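# Lift the carton with both hands and hold it

## Task

Squeeze the carton between the two hands and raise the entire carton at least three finger-widths above the table. Keep it motionless in the air, touching nothing but the hands, at the end. Nothing may be knocked or placed off the table. At the end no motor of either hand may read moving in hand_stopped_by.

## Robot and tools

ROBOT. A humanoid upper body stands on a mount past the table's -x edge, which is at x = 0.18 m. It has two arms: left_arm on the +y side and right_arm on the -y side, each ending in a five-fingered hand. The left hand mirrors the right. World frame: the table top is z = 0, +z is up, and +x runs across the table away from the robot. The pelvis sits 0.01 to 0.14 m above the table. Each shoulder is about 0.28 m above the pelvis, 0.06 m toward +x, and 0.10 m to its own side. A hand point can be at most 0.62 m from its shoulder. The body may be slightly turned or tilted, and reported positions can be off, more so at long reach.

HAND POINT. Each arm is steered by a point fixed to the palm, 0.05 m in front of it, where index pad and thumb tip meet in a pinch. Its axes: +z along the straightened fingers, +y out of the palm, +x across the palm. On the right hand +x points toward the little finger; on the left hand it points toward the thumb. Straight fingers extend 0.06 to 0.07 m past the point. Across the palm the hand spans 0.08 m on the little-finger side, and 0.02 m (thumb opposed) to 0.09 m on the thumb side. A wrist bracket on the little-finger side sticks 0.03 m further out along +y and 0.11 m across, and can collide.

ROW FORMAT. One row is 28 numbers, each in [-1, 1], always for both arms: left dx, dy, dz, rx, ry, rz, then left little, ring, middle, index, thumb_bend, thumb_turn, force_limit, speed, then the same 14 for the right side. An optional 14 more numbers (0 to 1) scale the joint stiffness, left 7 then right 7 in Joint positions order; they persist until changed.

Arm numbers are offsets, not poses: dx..rz move the hand point relative to its measured pose at the start of the action (for a call's first action, the last pose reported), expressed in that hand point's own axes. Every row of an action counts from that same start, not from the row before. 1.0 equals 0.6 m or 180 degrees; rx, ry, rz form one rotation vector. Each control step clips the command to within 70 mm and 16 degrees of the measured pose, so large offsets need several actions. Zeros keep an arm in place.

Hand numbers are absolute targets. Fingers: +1 straight, -1 curled into the palm. thumb_bend: +1 straight, -1 fully bent. thumb_turn: +1 beside the palm, -1 opposite the fingers. A pinch is roughly index -0.22, thumb_bend -0.75, thumb_turn -0.57. force_limit maps -1..+1 linearly to about 0..10 N at the fingertip (0..15 N for the two thumb motors) and only stops closing motors. speed maps -1..+1 to near zero..full; full speed covers a finger's travel in 0.6 s. No value means 'unchanged': to keep a hand as is, resend its last eight numbers, or before any command, its hand_measured six plus hand_force_limit and hand_speed.

TOOLS.
execute_actions(actions): a list of actions; each action is up to 15 rows, one per 1/30 s step, and a short table repeats its last row to fill 15 steps (0.5 s). An empty list just returns state and images.
move(target, speed, blocking): target is one row as above, offsets from the pose in the latest result that shows one. Both hand points travel straight paths that finish together in 0.5 to 10 s, without avoiding obstacles or each other. speed is in m/s, 0.002 to 0.5 (default 0.25); turning is capped at twice that in rad/s. Hands may lag, stray or overshoot, especially with a nearly straight arm. Faster contact and deeper targets press harder. blocking=false returns after 0.5 s; then only wait or stop are accepted until a result shows the end.
wait(seconds): 0 to 10, lets time pass holding the last commands.
stop(): brakes a running move.
zoom_image(camera, region): camera is cam_high, cam_left_wrist or cam_right_wrist; region [x0, y0, x1, y1] in pixels, at most 504 by 504.
show_instructions(): shows the reference images.
finished_scene(scene): ends the current scene (pass its number) permanently; the goal must hold at that moment.

RESULTS. The state line gives each arm's end_effector_position (m) and end_effector_quat_wxyz in the world frame. Hand target lines show where each arm is now driven. A pose unreachable line means a clearance check altered or blocked that arm. Moves add a move: line with an ending (done, off_target, moving, held, fault) and limits (paced: command clipped; held: steps blocked, after which the arm may suddenly speed up), plus distances to target. Each hand reports hand_measured, hand_stopped_by (moving, target, force, stalled, fault), hand_load_n (positive when pushed open), hand_force_limit and hand_speed, in motor order. A lost grip shows as loads near 0. Joint positions and torques are also listed. Images: cam_high 672x504, wrist cameras 616x616 fisheye.

GRIPPING. Turn the thumb to opposed before contact. A motor starts only when its target changes by 0.01 or more, runs until it reaches the target or its closing load hits force_limit, then locks (holding at least 15 N). If blocked it reads moving until its time runs out, then stalled; make sure all read target, force or stalled before finishing. Close slowly (speed -0.9 or lower) for gentle grips. To squeeze harder, raise force_limit and send a target further closed than measured; to loosen, send one more open.

CAUTIONS. Joint load limits are 21.7 N m except wrist pitch and yaw at 4.35 N m, held weight included; exceeding one freezes that arm for 10 s. Motors overheat while holding: MOTOR HOT warns at 90 °C and at 120 °C the arm drops. Never let the arms strike or squeeze each other hard, with any part. Avoid slams, drops, slips and shoving objects off the table. The robot holds its last command while you think.

Each tool is called in YAML: its name, and indented under it one key for each argument.

Reference images:

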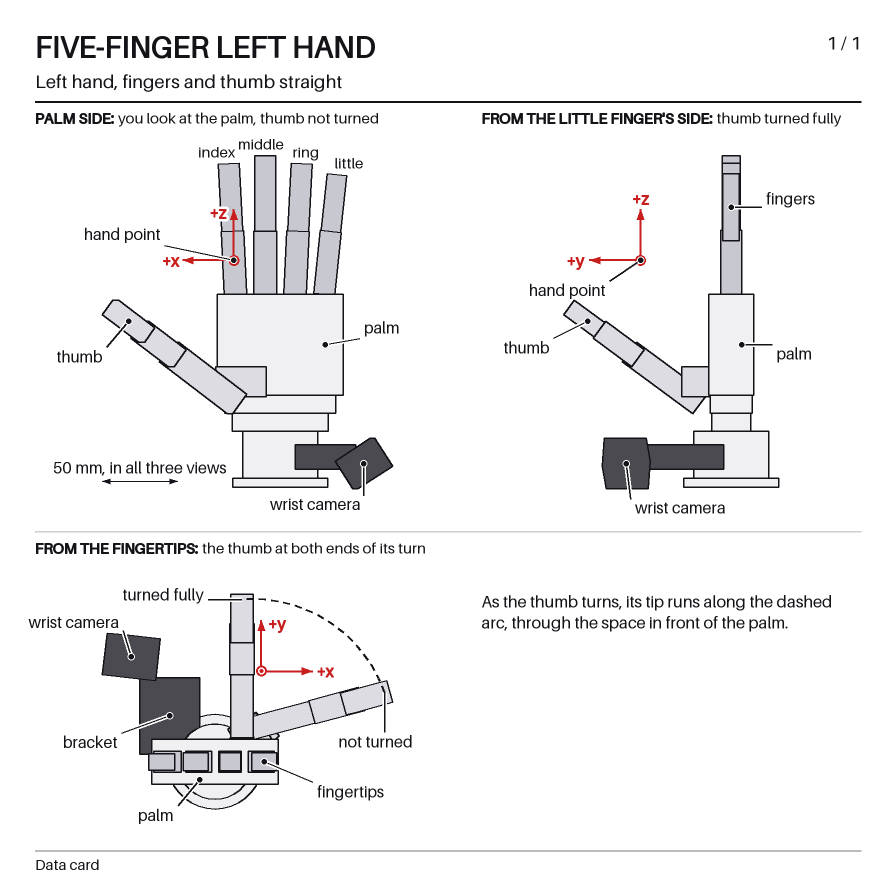

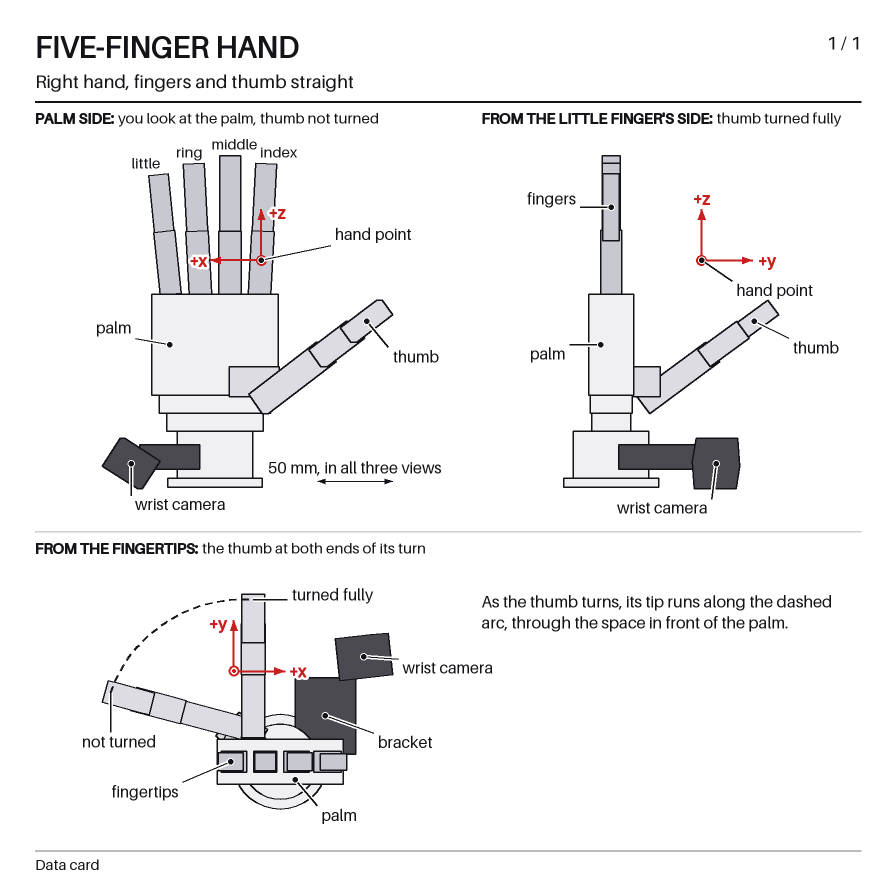

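## Session

execute_actions:
  actions: []

Scene clock: 0.00 s.
left_arm: end_effector_position=(+0.1566, +0.1565, +0.4068) hand_measured=(+1.000, +1.000, +1.000, +1.000, +1.000, +1.000) hand_load_n=(+0.0, +0.0, +0.0, +0.0, +0.0, +0.0) hand_stopped_by=(target, target, target, target, target, target) hand_force_limit=0.00 hand_speed=-0.80 end_effector_quat_wxyz=(+0.012, +0.189, -0.095, +0.977) | right_arm: end_effector_position=(+0.2350, -0.0389, +0.4026) hand_measured=(+1.000, +1.000, +1.000, +1.000, +1.000, +1.000) hand_load_n=(+0.0, +0.0, +0.0, +0.0, +0.0, +0.0) hand_stopped_by=(target, target, target, target, target, target) hand_force_limit=0.00 hand_speed=-0.80 end_effector_quat_wxyz=(+0.949, -0.239, +0.177, +0.108)
Joint positions: left_arm=[ 0.037  0.442  0.113 -0.597 -0.518 -0.932 -0.273] | right_arm=[-0.045 -0.53  -0.251 -0.514  0.399 -0.85   0.234]
Joint velocities: left_arm=[ 0.017 -0.006  0.     0.002  0.     0.     0.   ] | right_arm=[-0.002  0.006  0.009 -0.006 -0.003  0.     0.   ]
Joint torques (N m, as the arm reports them, + toward a larger angle): no reading
Hand target (left_arm): +0.157, +0.156, +0.407; +0.012, +0.189, -0.095, +0.977
Hand target (right_arm): +0.235, -0.039, +0.403; +0.949, -0.239, +0.177, +0.108
Joint stiffness scale: left_arm=[1. 1. 1. 1. 1. 1. 1.] | right_arm=[1. 1. 1. 1. 1. 1. 1.]

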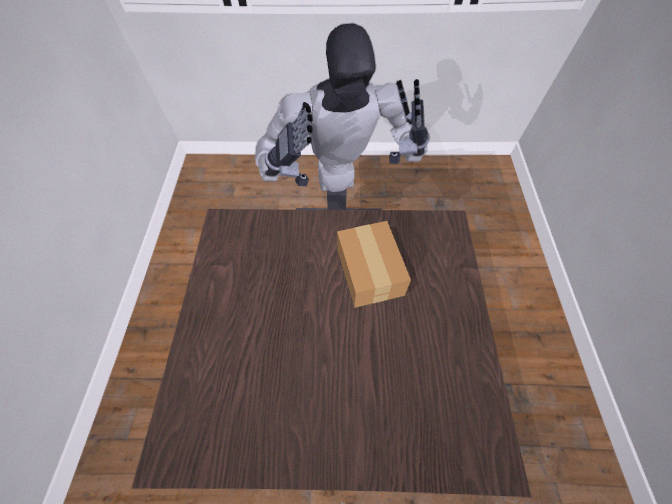

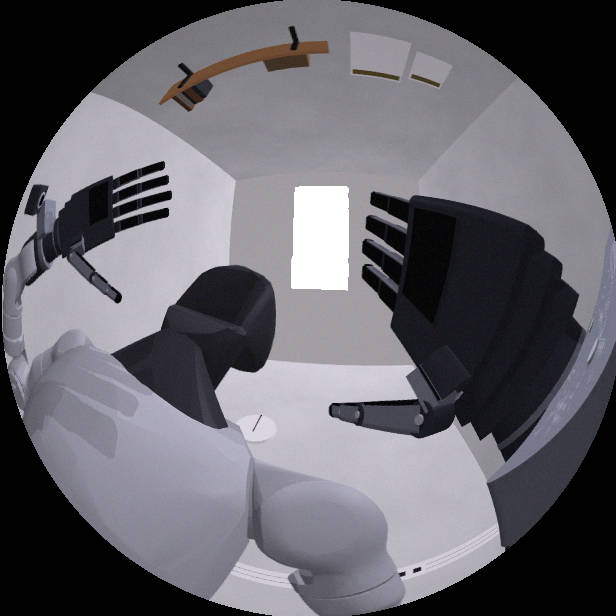

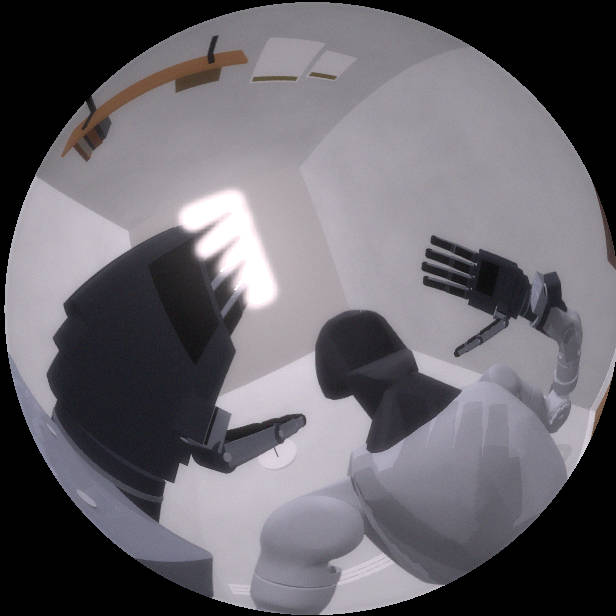

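move:
  target: [0,0,0,0.133,-0.627,-0.043,1,1,1,1,1,1,0,-0.8,0,-0.1,0,0.05,0.604,0.153,1,1,1,1,1,1,0,-0.8]
  speed: 0.4

Scene clock: 25.90 s.
left_arm: end_effector_position=(+0.1571, +0.1671, +0.4104) hand_measured=(+1.000, +1.000, +1.000, +1.000, +1.000, +1.000) hand_load_n=(+0.0, +0.0, +0.0, +0.0, +0.0, +0.0) hand_stopped_by=(target, target, target, target, target, target) hand_force_limit=0.00 hand_speed=-0.80 end_effector_quat_wxyz=(+0.194, +0.560, -0.102, +0.799) | right_arm: end_effector_position=(+0.2467, -0.0888, +0.4266) hand_measured=(+1.000, +1.000, +1.000, +1.000, +1.000, +1.000) hand_load_n=(+0.0, +0.0, +0.0, +0.0, +0.0, +0.0) hand_stopped_by=(target, target, target, target, target, target) hand_force_limit=0.00 hand_speed=-0.80 end_effector_quat_wxyz=(+0.744, -0.120, +0.572, +0.324)
Joint positions: left_arm=[ 0.504  0.477  1.27  -1.022 -1.636  0.394 -0.629] | right_arm=[ 0.464 -0.498 -1.279 -1.007  1.771  0.465  0.333]
Joint velocities: left_arm=[ 0.002 -0.005  0.003  0.005  0.     0.     0.   ] | right_arm=[-0.002  0.     0.017  0.012  0.035  0.019  0.   ]
Joint torques (N m, as the arm reports them, + toward a larger angle): left_arm=[ 0.89  1.9   1.97 -1.45 -0.42 -0.91  0.04] | right_arm=[ 2.25 -2.71 -0.54 -0.29  1.8  -1.04  0.12]
Hand target (left_arm): +0.157, +0.167, +0.410; +0.194, +0.560, -0.102, +0.799
Hand target (right_arm): +0.247, -0.089, +0.427; +0.743, -0.119, +0.573, +0.326
Off the commanded pose (left_arm): 0.011 m, 75 deg; orientation clipped at the last step of the last action.
Off the commanded pose (right_arm): 0.006 m, 67 deg; orientation clipped at the last step of the last action.
Joint stiffness scale: left_arm=[1. 1. 1. 1. 1. 1. 1.] | right_arm=[1. 1. 1. 1. 1. 1. 1.]
joint sent to its limit (right arm) — the command would take joint 1 (shoulder pitch) past its upper limit and joint 3 (shoulder yaw) past its lower limit, so those joints were sent only as far as their limits.
move: held (left_arm), off_target (right_arm); limits=paced,held; held on 25 of 113 steps (left_arm), including the last (left_arm)
pose unreachable (left arm): on one or more control steps of this call, first in action 0 (counted from 0), this arm could not follow its commanded pose, so it was not sent that pose on those steps. On the call's last step it was still not sent that pose. It may still have moved: this result reports where it is.
cause: the commanded pose would bring two parts of the arm too close to each other (joints 3 (shoulder yaw) to 7 (wrist yaw) lie between them).
camera_calibration (this result's frames):
cam_left_wrist: T_world_to_cam=[[0.310406, 0.945298, -0.100297, -0.163208], [-0.727969, 0.304232, 0.614414, -0.195595], [0.611318, -0.117704, 0.782583, -0.258647], [0, 0, 0, 1]] pos_world=[0.0663889, 0.183342, 0.30622]
cam_right_wrist: T_world_to_cam=[[-0.589133, 0.744992, 0.312905, 0.0860597], [-0.499223, -0.640076, 0.58402, -0.174862], [0.635373, 0.187856, 0.749007, -0.332243], [0, 0, 0, 1]] pos_world=[0.174504, -0.113625, 0.324047]

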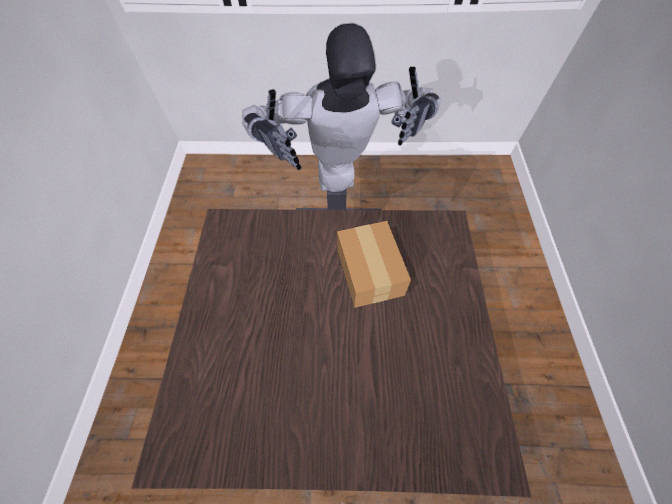

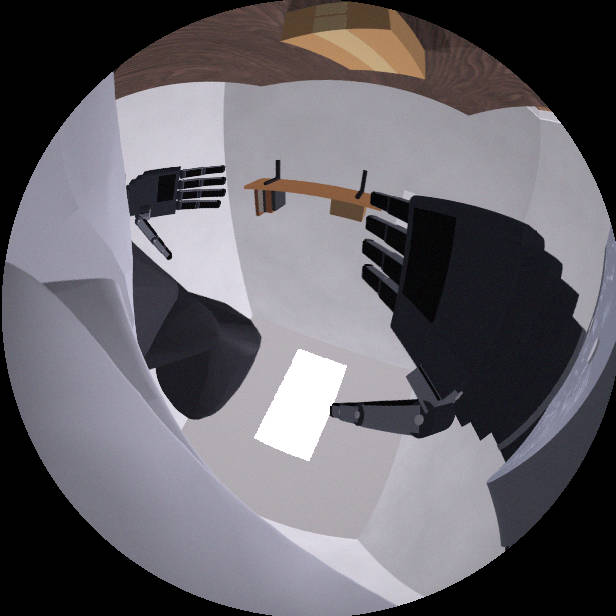

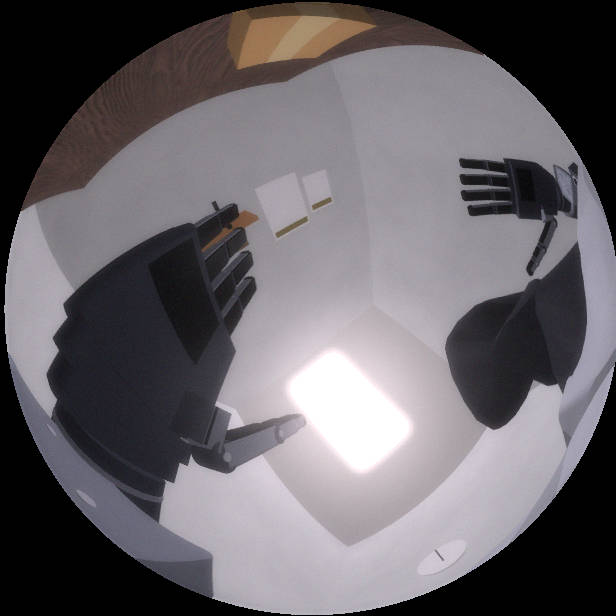

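move:
  target: [-0.43,-0.289,0.291,0.234,-0.343,-0.032,1,1,1,1,1,1,0,-0.8,0.452,-0.165,0.335,0.151,0.336,-0.03,1,1,1,1,1,1,0,-0.8]
  speed: 0.3

Scene clock: 40.67 s.
left_arm: end_effector_position=(+0.4551, +0.1813, +0.2091) hand_measured=(+1.000, +1.000, +1.000, +1.000, +1.000, +1.000) hand_load_n=(+0.0, +0.0, +0.0, +0.0, +0.0, +0.0) hand_stopped_by=(target, target, target, target, target, target) hand_force_limit=0.00 hand_speed=-0.80 end_effector_quat_wxyz=(-0.072, +0.922, +0.089, +0.370) | right_arm: end_effector_position=(+0.4991, +0.0365, +0.2149) hand_measured=(+1.000, +1.000, +1.000, +1.000, +1.000, +1.000) hand_load_n=(+0.0, +0.0, +0.0, +0.0, +0.0, +0.0) hand_stopped_by=(target, target, target, target, target, target) hand_force_limit=0.00 hand_speed=-0.80 end_effector_quat_wxyz=(+0.375, -0.135, +0.917, +0.025)
Joint positions: left_arm=[-1.226  0.637 -0.22   0.095 -1.952  1.211  1.511] | right_arm=[-1.39  -0.928  0.662  0.178  1.961  0.954 -1.002]
Joint velocities: left_arm=[-0.012 -0.152  0.172  0.077 -0.002  0.172  0.178] | right_arm=[0.    0.    0.011 0.002 0.003 0.    0.   ]
Joint torques (N m, as the arm reports them, + toward a larger angle): left_arm=[-6.86  2.04  2.51 -2.21 -0.32 -0.34  0.2 ] | right_arm=[-9.01 -2.93 -1.17 -0.41  1.08 -0.53 -0.06]
Hand target (left_arm): +0.454, +0.181, +0.208; -0.070, +0.923, +0.089, +0.367
Hand target (right_arm): +0.499, +0.037, +0.214; +0.374, -0.135, +0.917, +0.026
Off the commanded pose (left_arm): 0.028 m, 4 deg.
Off the commanded pose (right_arm): 0.006 m, 3 deg.
Joint stiffness scale: left_arm=[1. 1. 1. 1. 1. 1. 1.] | right_arm=[1. 1. 1. 1. 1. 1. 1.]
joint sent to its limit (left arm) — the command would take joint 5 (wrist roll) past its lower limit, so that joint was sent only as far as its limit.
move: off_target (left_arm, right_arm); limits=paced
camera_calibration (this result's frames):
cam_left_wrist: T_world_to_cam=[[-0.303922, 0.939501, 0.158019, -0.0627231], [0.268556, -0.0746525, 0.960367, -0.316538], [0.914062, 0.334314, -0.22962, -0.289722], [0, 0, 0, 1]] pos_world=[0.330769, 0.132156, 0.247378]
cam_right_wrist: T_world_to_cam=[[-0.151201, 0.988415, -0.0131644, 0.0502007], [0.208174, 0.0448582, 0.977063, -0.30752], [0.966334, 0.144993, -0.212545, -0.314568], [0, 0, 0, 1]] pos_world=[0.375586, 0.00978575, 0.234267]

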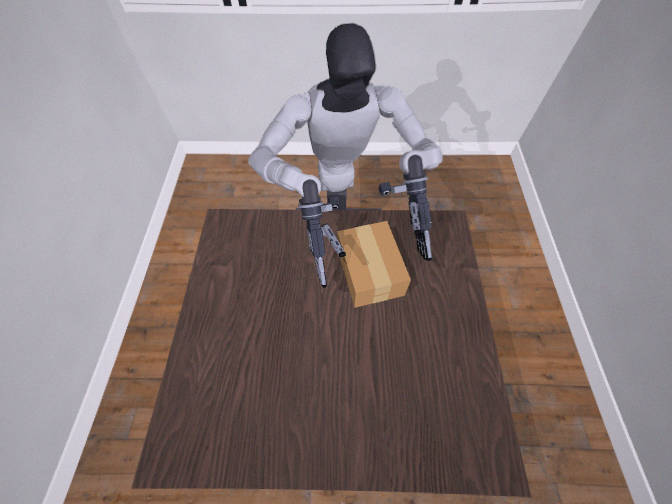

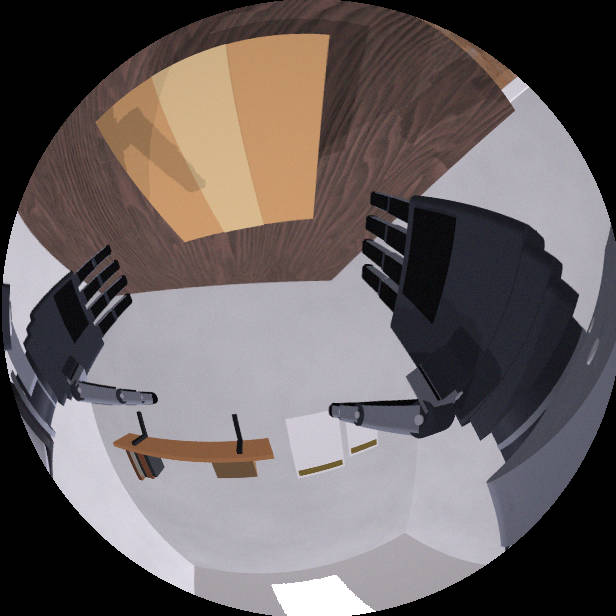

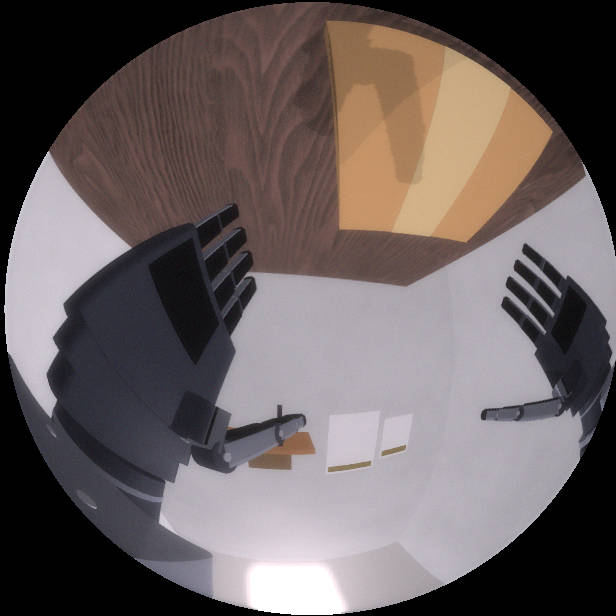

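move:
  target: [-0.16,-0.03,0.09,0,0,0,1,1,1,1,1,1,0,-0.8,0.165,0,0.095,0,0,0,1,1,1,1,1,1,0,-0.8]
  speed: 0.15

Scene clock: 49.00 s.
left_arm: end_effector_position=(+0.4206, +0.1966, +0.1033) hand_measured=(+1.000, +1.000, +1.000, +1.000, +1.000, +1.000) hand_load_n=(+0.0, +0.0, +0.0, +0.0, +0.0, +0.0) hand_stopped_by=(target, target, target, target, target, target) hand_force_limit=0.00 hand_speed=-0.80 end_effector_quat_wxyz=(-0.066, +0.922, +0.091, +0.371) | right_arm: end_effector_position=(+0.4717, +0.0237, +0.1020) hand_measured=(+1.000, +1.000, +1.000, +1.000, +1.000, +1.000) hand_load_n=(+0.0, +0.0, +0.0, +0.0, +0.0, +0.0) hand_stopped_by=(target, target, target, target, target, target) hand_force_limit=0.00 hand_speed=-0.80 end_effector_quat_wxyz=(+0.371, -0.131, +0.919, +0.026)
Joint positions: left_arm=[-0.743  0.634 -0.208 -0.143 -1.377  1.066  0.982] | right_arm=[-0.985 -0.882  0.747  0.022  1.618  0.631 -0.815]
Joint velocities: left_arm=[ 0.017  0.003 -0.002  0.003 -0.015  0.    -0.001] | right_arm=[ 0.     0.005  0.    -0.003  0.014 -0.001  0.   ]
Joint torques (N m, as the arm reports them, + toward a larger angle): left_arm=[-5.82  2.6   2.45 -3.72  0.37 -0.7  -0.01] | right_arm=[-7.54 -3.23 -1.2  -0.99  0.62 -0.83  0.13]
Hand target (left_arm): +0.421, +0.197, +0.105; -0.067, +0.920, +0.091, +0.374
Hand target (right_arm): +0.473, +0.024, +0.103; +0.373, -0.131, +0.918, +0.026
Off the commanded pose (left_arm): 0.003 m, 1 deg.
Off the commanded pose (right_arm): 0.004 m, 1 deg.
Joint stiffness scale: left_arm=[1. 1. 1. 1. 1. 1. 1.] | right_arm=[1. 1. 1. 1. 1. 1. 1.]
move: off_target (right_arm)
camera_calibration (this result's frames):
cam_left_wrist: T_world_to_cam=[[-0.302666, 0.941979, 0.145152, -0.0705282], [0.265573, -0.0629118, 0.962036, -0.205677], [0.915349, 0.329725, -0.231123, -0.287094], [0, 0, 0, 1]] pos_world=[0.296068, 0.148159, 0.141752]
cam_right_wrist: T_world_to_cam=[[-0.145007, 0.989387, -0.00924113, 0.053905], [0.218887, 0.0411862, 0.974881, -0.195634], [0.964915, 0.139342, -0.222536, -0.308366], [0, 0, 0, 1]] pos_world=[0.348186, -0.00230715, 0.122595]

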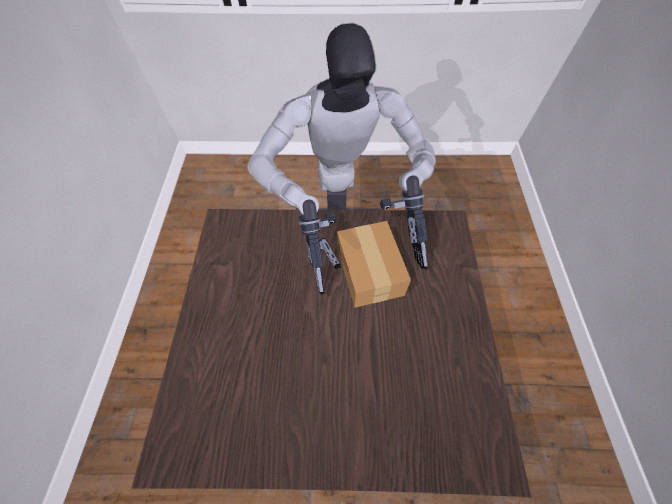

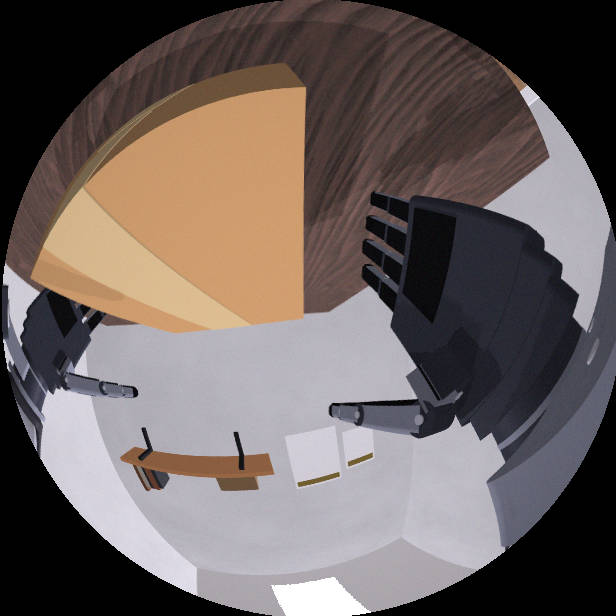

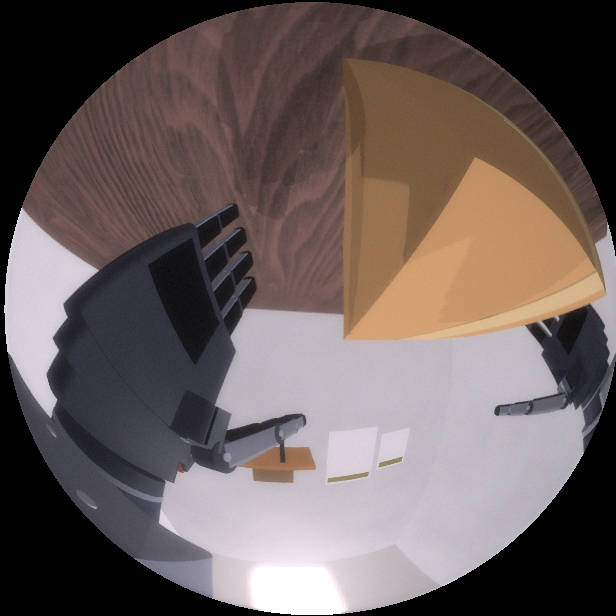

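move:
  target: [0,0.12,0,-0.07,0,0,1,1,1,1,1,1,0,-0.8,0.02,0.12,-0.02,-0.07,0,0,1,1,1,1,1,1,0,-0.8]
  speed: 0.06

Scene clock: 60.40 s.
left_arm: end_effector_position=(+0.4375, +0.1405, +0.1003) hand_measured=(+1.000, +1.000, +1.000, +1.000, +1.000, +1.000) hand_load_n=(+0.0, +0.0, +0.0, +0.0, +0.0, +0.0) hand_stopped_by=(target, target, target, target, target, target) hand_force_limit=0.00 hand_speed=-0.80 end_effector_quat_wxyz=(+0.012, +0.922, +0.057, +0.383) | right_arm: end_effector_position=(+0.4424, +0.0813, +0.0992) hand_measured=(+1.000, +1.000, +1.000, +1.000, +1.000, +1.000) hand_load_n=(+0.0, +0.0, +0.0, +0.0, +0.0, +0.0) hand_stopped_by=(target, target, target, target, target, target) hand_force_limit=0.00 hand_speed=-0.80 end_effector_quat_wxyz=(+0.359, -0.167, +0.911, +0.113)
Joint positions: left_arm=[-0.811  0.539 -0.31  -0.036 -1.271  0.985  0.791] | right_arm=[-0.98  -0.772  0.782  0.019  1.582  0.588 -0.712]
Joint velocities: left_arm=[ 0.003 -0.002  0.003  0.003  0.012  0.    -0.006] | right_arm=[ 0.003 -0.018  0.003  0.009 -0.005  0.     0.   ]
Joint torques (N m, as the arm reports them, + toward a larger angle): left_arm=[-6.2   0.16  1.74 -3.52 -0.66 -0.65 -0.7 ] | right_arm=[-7.27 -1.4  -0.98 -1.44  0.74 -0.83  0.51]
Hand target (left_arm): +0.435, +0.125, +0.101; +0.034, +0.923, +0.047, +0.380
Hand target (right_arm): +0.437, +0.089, +0.099; +0.354, -0.173, +0.910, +0.125
Off the commanded pose (left_arm): 0.014 m, 3 deg.
Off the commanded pose (right_arm): 0.009 m, 2 deg.
Joint stiffness scale: left_arm=[1. 1. 1. 1. 1. 1. 1.] | right_arm=[1. 1. 1. 1. 1. 1. 1.]
move: off_target (left_arm, right_arm)
camera_calibration (this result's frames):
cam_left_wrist: T_world_to_cam=[[-0.187358, 0.981949, 0.0259397, -0.0562406], [0.232543, 0.0186819, 0.972407, -0.208844], [0.954369, 0.18822, -0.231845, -0.281862], [0, 0, 0, 1]] pos_world=[0.307028, 0.112179, 0.139192]
cam_right_wrist: T_world_to_cam=[[-0.272767, 0.953779, 0.126108, 0.0386037], [0.255937, -0.0544186, 0.96516, -0.196538], [0.927413, 0.29554, -0.229264, -0.284179], [0, 0, 0, 1]] pos_world=[0.324383, 0.0364715, 0.119671]

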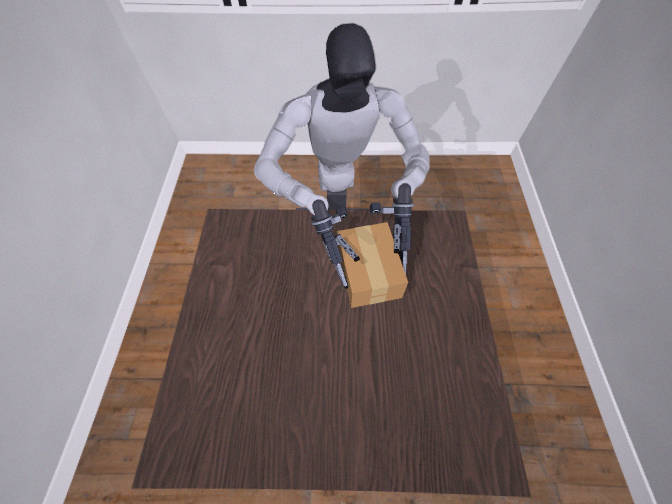

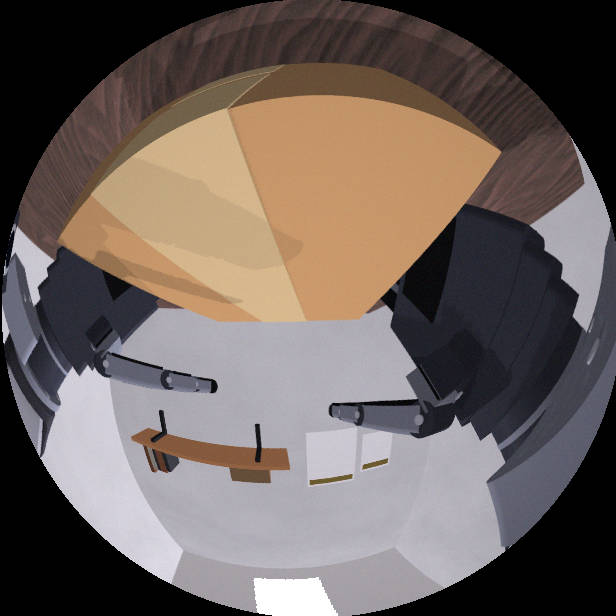

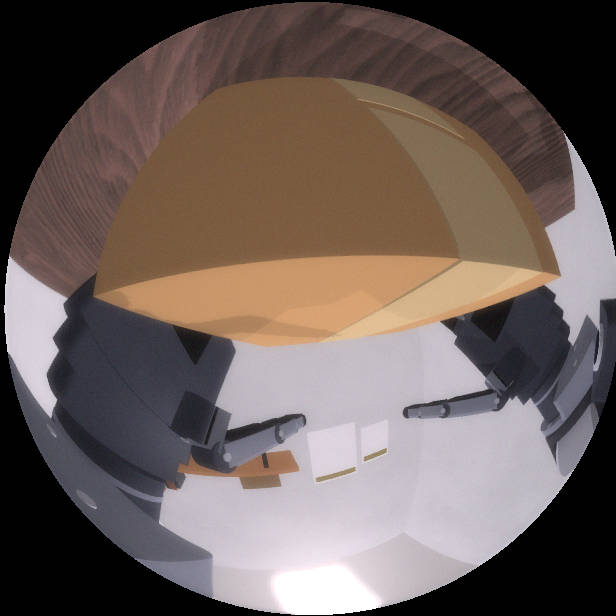

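execute_actions:
  actions:
    - [[0,0.05,0,0,0,0,1,1,1,1,1,1,0,-0.8,0,0.05,0,0,0,0,1,1,1,1,1,1,0,-0.8]]
    - [[0.015,0.05,-0.015,0,0,0,1,1,1,1,1,1,0,-0.8,-0.015,0.05,-0.015,0,0,0,1,1,1,1,1,1,0,-0.8],[0.015,0.05,-0.015,0,0,0,1,1,1,1,1,1,0,-0.8,-0.015,0.05,-0.015,0,0,0,1,1,1,1,1,1,0,-0.8],[0.015,0.05,-0.015,0,0,0,1,1,1,1,1,1,0,-0.8,-0.015,0.05,-0.015,0,0,0,1,1,1,1,1,1,0,-0.8],[0.015,0.05,-0.015,0,0,0,1,1,1,1,1,1,0,-0.8,-0.015,0.05,-0.015,0,0,0,1,1,1,1,1,1,0,-0.8],[0.035,0.055,-0.035,0,0,0,1,1,1,1,1,1,0,-0.8,-0.035,0.055,-0.035,0,0,0,1,1,1,1,1,1,0,-0.8]]
    - [[0.035,0.055,-0.035,0,0,0,1,1,1,1,1,1,0,-0.8,-0.035,0.055,-0.035,0,0,0,1,1,1,1,1,1,0,-0.8]]
    - [[0.035,0.055,-0.035,0,0,0,1,1,1,1,1,1,0,-0.8,-0.035,0.055,-0.035,0,0,0,1,1,1,1,1,1,0,-0.8]]
    - [[0.035,0.055,-0.035,0,0,0,1,1,1,1,1,1,0,-0.8,-0.035,0.055,-0.035,0,0,0,1,1,1,1,1,1,0,-0.8]]

wait:
  seconds: 1

Scene clock: 73.37 s.
left_arm: end_effector_position=(+0.4718, +0.1319, +0.1930) hand_measured=(+1.000, +1.000, +1.000, +1.000, +1.000, +1.000) hand_load_n=(+0.0, +0.0, +0.0, +0.0, +0.0, +0.0) hand_stopped_by=(target, target, target, target, target, target) hand_force_limit=0.00 hand_speed=-0.80 end_effector_quat_wxyz=(-0.194, +0.885, +0.115, +0.407) | right_arm: end_effector_position=(+0.4740, +0.0624, +0.1578) hand_measured=(+1.000, +1.000, +1.000, +1.000, +1.000, +1.000) hand_load_n=(+0.0, +0.0, +0.0, +0.0, +0.0, +0.0) hand_stopped_by=(target, target, target, target, target, target) hand_force_limit=0.00 hand_speed=-0.80 end_effector_quat_wxyz=(+0.394, -0.098, +0.907, -0.115)
Joint positions: left_arm=[-1.18  -0.013 -0.027  0.046 -1.141  1.381  1.634] | right_arm=[-1.242 -0.561  0.697  0.037  1.82   0.775 -1.591]
Joint velocities: left_arm=[-0.009  0.008 -0.003 -0.003 -0.008  0.     0.   ] | right_arm=[ 0.    -0.006  0.002  0.003 -0.003  0.     0.   ]
Joint torques (N m, as the arm reports them, + toward a larger angle): left_arm=[-6.75  0.57  0.88 -3.6   0.17 -0.39  0.2 ] | right_arm=[-8.95 -1.77 -1.07 -1.53  0.87 -0.51  0.05]
Hand target (left_arm): +0.471, +0.133, +0.190; -0.195, +0.886, +0.116, +0.404
Hand target (right_arm): +0.473, +0.066, +0.160; +0.394, -0.099, +0.907, -0.108
Off the commanded pose (left_arm): 0.011 m, 3 deg.
Off the commanded pose (right_arm): 0.049 m, 1 deg.
Joint stiffness scale: left_arm=[1. 1. 1. 1. 1. 1. 1.] | right_arm=[1. 1. 1. 1. 1. 1. 1.]
joint sent to its limit (left arm) — the command would take joint 7 (wrist yaw) past its upper limit, so that joint was sent only as far as its limit.
pose unreachable (left arm): on one or more control steps of this call, first in action 4 (counted from 0), this arm could not follow its commanded pose, so it was not sent that pose on those steps. On the call's last step it was still not sent that pose. It may still have moved: this result reports where it is.
cause: the commanded pose would bring a part of the arm too close to another arm (a part of this arm just beyond joint 6 (wrist pitch) and a part of the other arm just beyond its joint 6 (wrist pitch)).
pose unreachable (right arm): on one or more control steps of this call, first in action 4 (counted from 0), this arm could not follow its commanded pose, so it was not sent that pose on those steps. On the call's last step it was still not sent that pose. It may still have moved: this result reports where it is.
cause: the commanded pose would bring a part of the arm too close to another arm (a part of this arm just beyond joint 6 (wrist pitch) and a part of the other arm just beyond its joint 6 (wrist pitch)).
camera_calibration (this result's frames):
cam_left_wrist: T_world_to_cam=[[-0.447117, 0.834126, 0.322987, 0.0409652], [0.216836, -0.249244, 0.943853, -0.258627], [0.867795, 0.492048, -0.0694272, -0.322065], [0, 0, 0, 1]] pos_world=[0.353882, 0.0598398, 0.208514]
cam_right_wrist: T_world_to_cam=[[0.0273891, 0.970471, -0.239659, -0.0277717], [0.156834, 0.232608, 0.959842, -0.232316], [0.987245, -0.0638758, -0.145832, -0.313536], [0, 0, 0, 1]] pos_world=[0.346732, 0.0609627, 0.170607]

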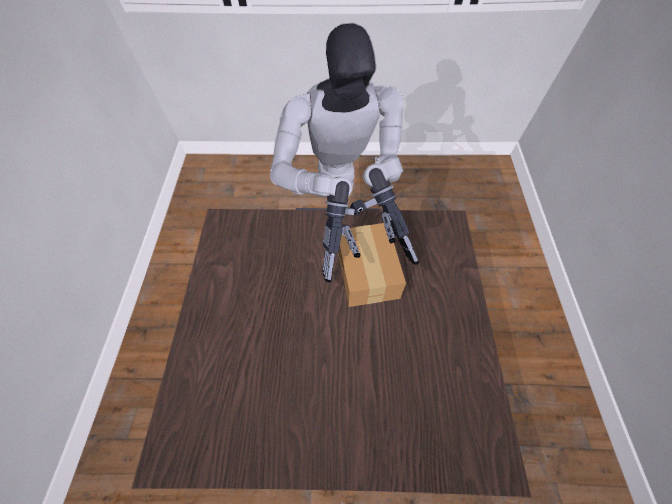

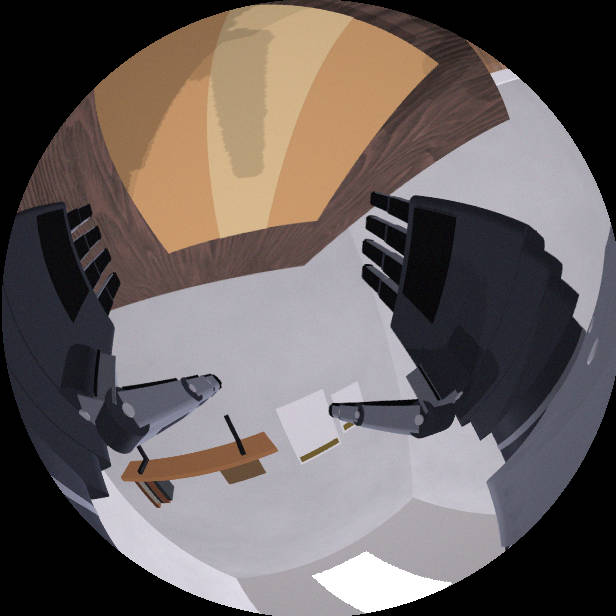

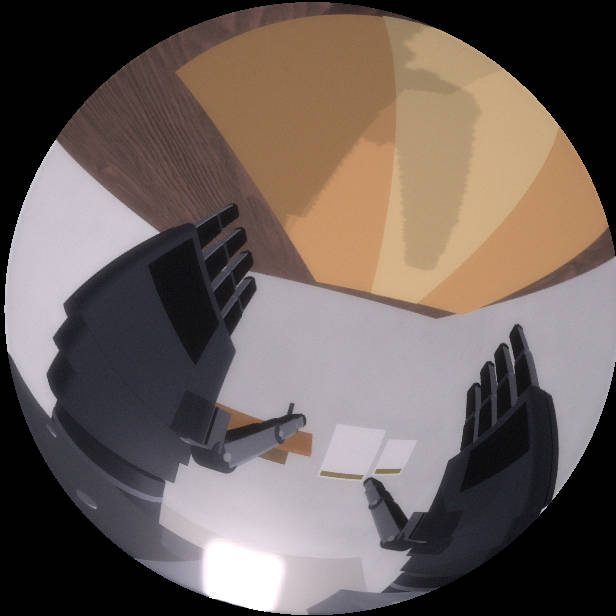

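Scene clock: 74.37 s.
left_arm: end_effector_position=(+0.4718, +0.1319, +0.1930) hand_measured=(+1.000, +1.000, +1.000, +1.000, +1.000, +1.000) hand_load_n=(+0.0, +0.0, +0.0, +0.0, +0.0, +0.0) hand_stopped_by=(target, target, target, target, target, target) hand_force_limit=0.00 hand_speed=-0.80 end_effector_quat_wxyz=(-0.194, +0.885, +0.115, +0.407) | right_arm: end_effector_position=(+0.4740, +0.0624, +0.1578) hand_measured=(+1.000, +1.000, +1.000, +1.000, +1.000, +1.000) hand_load_n=(+0.0, +0.0, +0.0, +0.0, +0.0, +0.0) hand_stopped_by=(target, target, target, target, target, target) hand_force_limit=0.00 hand_speed=-0.80 end_effector_quat_wxyz=(+0.394, -0.098, +0.907, -0.115)
Joint positions: left_arm=[-1.18  -0.013 -0.027  0.046 -1.141  1.381  1.634] | right_arm=[-1.242 -0.561  0.697  0.037  1.82   0.775 -1.591]
Joint velocities: left_arm=[ 0.008  0.003  0.    -0.005 -0.002  0.     0.   ] | right_arm=[-0.006 -0.017  0.008  0.     0.     0.     0.   ]
Joint torques (N m, as the arm reports them, + toward a larger angle): left_arm=[-6.76  0.56  0.85 -3.58  0.16 -0.38  0.19] | right_arm=[-8.82 -1.9  -0.92 -1.58  1.   -0.47  0.03]
Hand target (left_arm): +0.471, +0.133, +0.190; -0.195, +0.886, +0.116, +0.404
Hand target (right_arm): +0.473, +0.066, +0.160; +0.394, -0.099, +0.907, -0.108
Off the commanded pose (left_arm): 0.011 m, 3 deg.
Off the commanded pose (right_arm): 0.049 m, 1 deg.
Joint stiffness scale: left_arm=[1. 1. 1. 1. 1. 1. 1.] | right_arm=[1. 1. 1. 1. 1. 1. 1.]
wait: 1.00 s; at rest by 0.17 s
camera_calibration (this result's frames):
cam_left_wrist: T_world_to_cam=[[-0.447124, 0.834125, 0.322978, 0.04097], [0.216834, -0.249235, 0.943856, -0.258628], [0.867792, 0.492053, -0.0694275, -0.322064], [0, 0, 0, 1]] pos_world=[0.353883, 0.0598395, 0.208515]
cam_right_wrist: T_world_to_cam=[[0.027389, 0.970471, -0.239659, -0.0277717], [0.156834, 0.232608, 0.959842, -0.232316], [0.987245, -0.0638757, -0.145832, -0.313536], [0, 0, 0, 1]] pos_world=[0.346732, 0.0609627, 0.170607]

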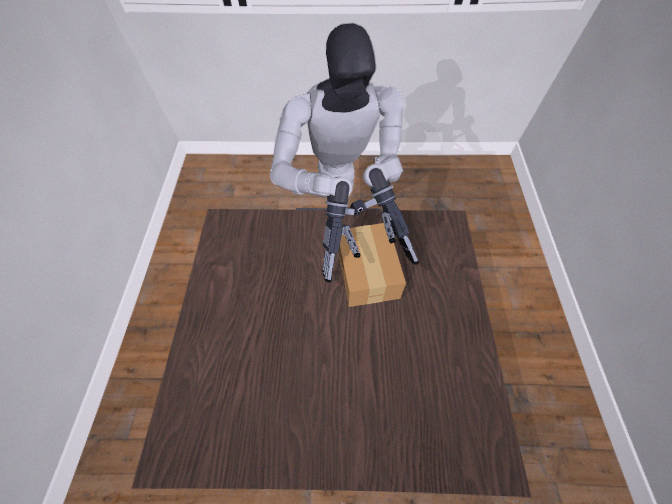

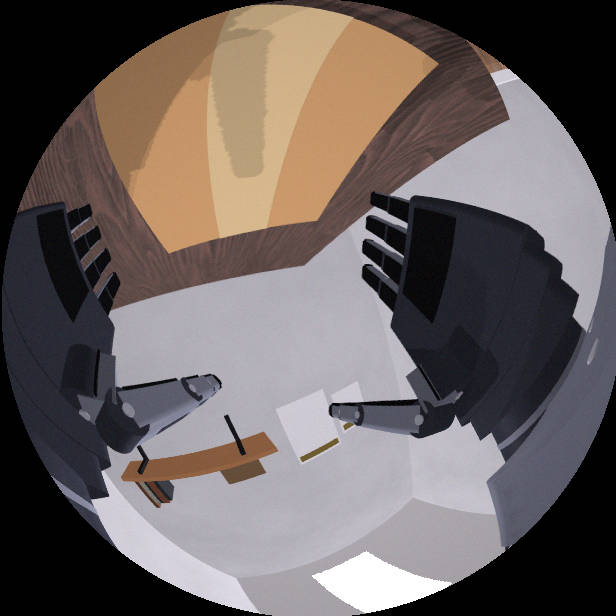

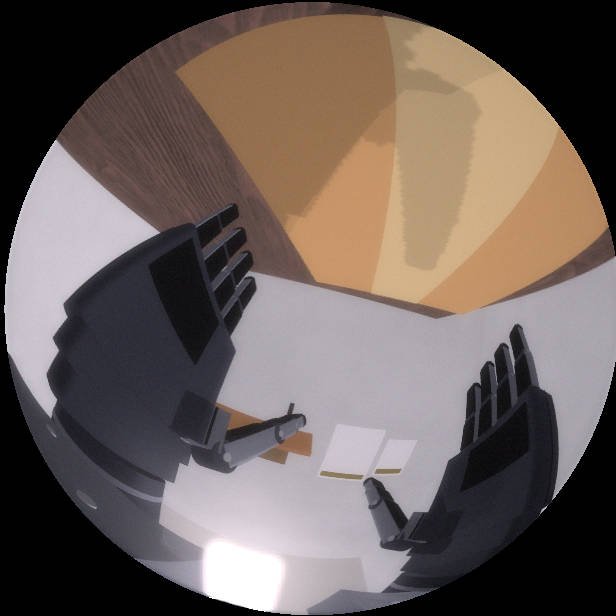

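move:
  target: [0,-0.1,0,-0.16,0,0,1,1,1,1,1,1,0,-0.8,0,-0.1,0,-0.16,0,0,1,1,1,1,1,1,0,-0.8]
  speed: 0.15

Scene clock: 80.03 s.
left_arm: end_effector_position=(+0.4538, +0.1886, +0.2025) hand_measured=(+1.000, +1.000, +1.000, +1.000, +1.000, +1.000) hand_load_n=(+0.0, +0.0, +0.0, +0.0, +0.0, +0.0) hand_stopped_by=(target, target, target, target, target, target) hand_force_limit=0.00 hand_speed=-0.80 end_effector_quat_wxyz=(+0.039, +0.906, +0.017, +0.422) | right_arm: end_effector_position=(+0.4779, +0.0047, +0.1736) hand_measured=(+1.000, +1.000, +1.000, +1.000, +1.000, +1.000) hand_load_n=(+0.0, +0.0, +0.0, +0.0, +0.0, +0.0) hand_stopped_by=(target, target, target, target, target, target) hand_force_limit=0.00 hand_speed=-0.80 end_effector_quat_wxyz=(+0.354, -0.182, +0.909, +0.123)
Joint positions: left_arm=[-1.063  0.665  0.032  0.031 -1.206  1.402  0.503] | right_arm=[-1.079 -1.073  0.53   0.132  1.614  0.945 -0.361]
Joint velocities: left_arm=[ 0.009  0.018 -0.005  0.006  0.003 -0.004  0.   ] | right_arm=[-0.003 -0.005  0.015 -0.002  0.011  0.     0.   ]
Joint torques (N m, as the arm reports them, + toward a larger angle): left_arm=[-6.48  2.93  2.   -3.41 -0.03 -0.88 -0.13] | right_arm=[-7.39 -4.13 -1.21 -0.6   0.83 -0.94  0.19]
Hand target (left_arm): +0.454, +0.190, +0.201; +0.036, +0.906, +0.018, +0.420
Hand target (right_arm): +0.478, +0.004, +0.173; +0.354, -0.182, +0.909, +0.122
Off the commanded pose (left_arm): 0.007 m, 1 deg.
Off the commanded pose (right_arm): 0.002 m, 2 deg.
Joint stiffness scale: left_arm=[1. 1. 1. 1. 1. 1. 1.] | right_arm=[1. 1. 1. 1. 1. 1. 1.]
move: off_target (left_arm)
camera_calibration (this result's frames):
cam_left_wrist: T_world_to_cam=[[-0.0973193, 0.995253, -0.000895077, -0.141013], [0.148175, 0.0153783, 0.988842, -0.277411], [0.984161, 0.0961008, -0.148968, -0.295702], [0, 0, 0, 1]] pos_world=[0.318401, 0.173027, 0.23014]
cam_right_wrist: T_world_to_cam=[[-0.305977, 0.942492, 0.13449, 0.126482], [0.264548, -0.0515311, 0.962995, -0.285366], [0.914545, 0.330233, -0.233567, -0.27066], [0, 0, 0, 1]] pos_world=[0.361724, -0.044533, 0.194579]

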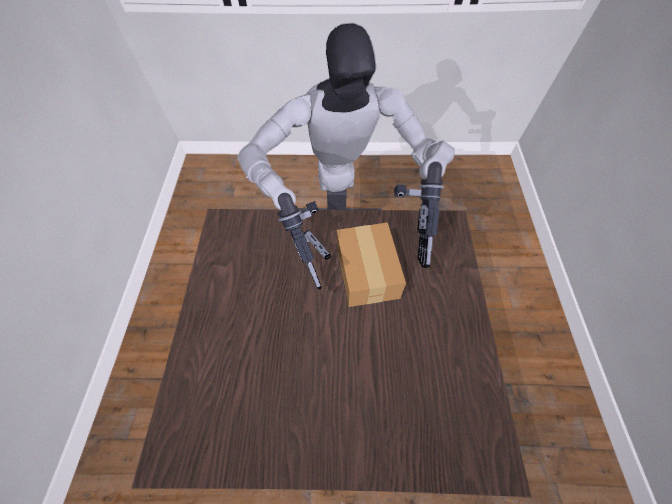

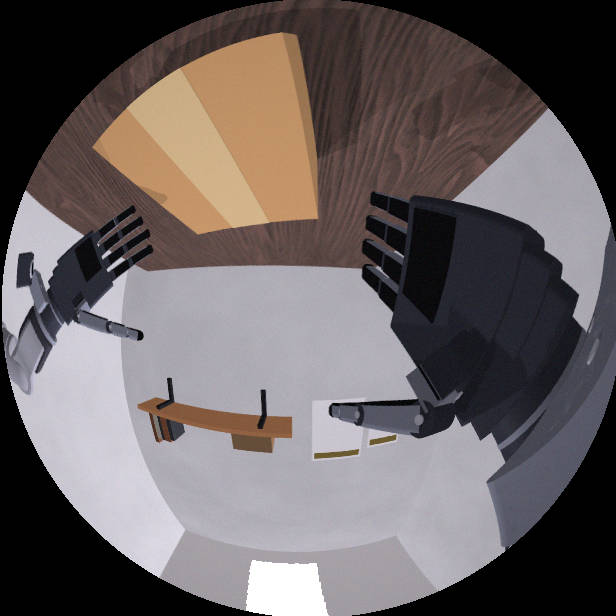

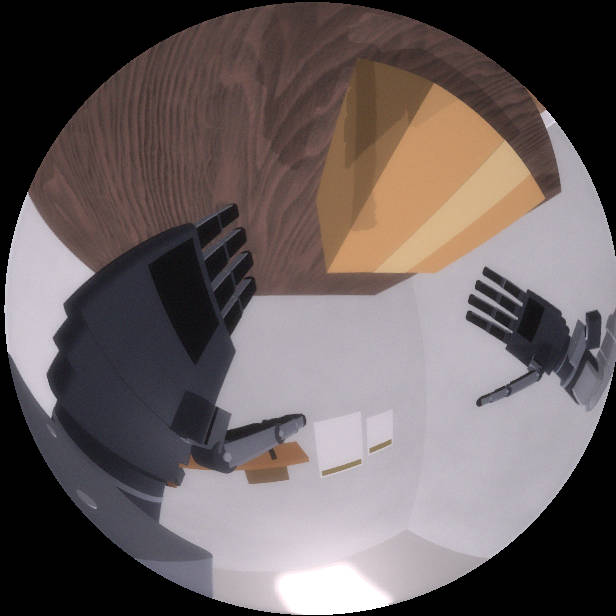

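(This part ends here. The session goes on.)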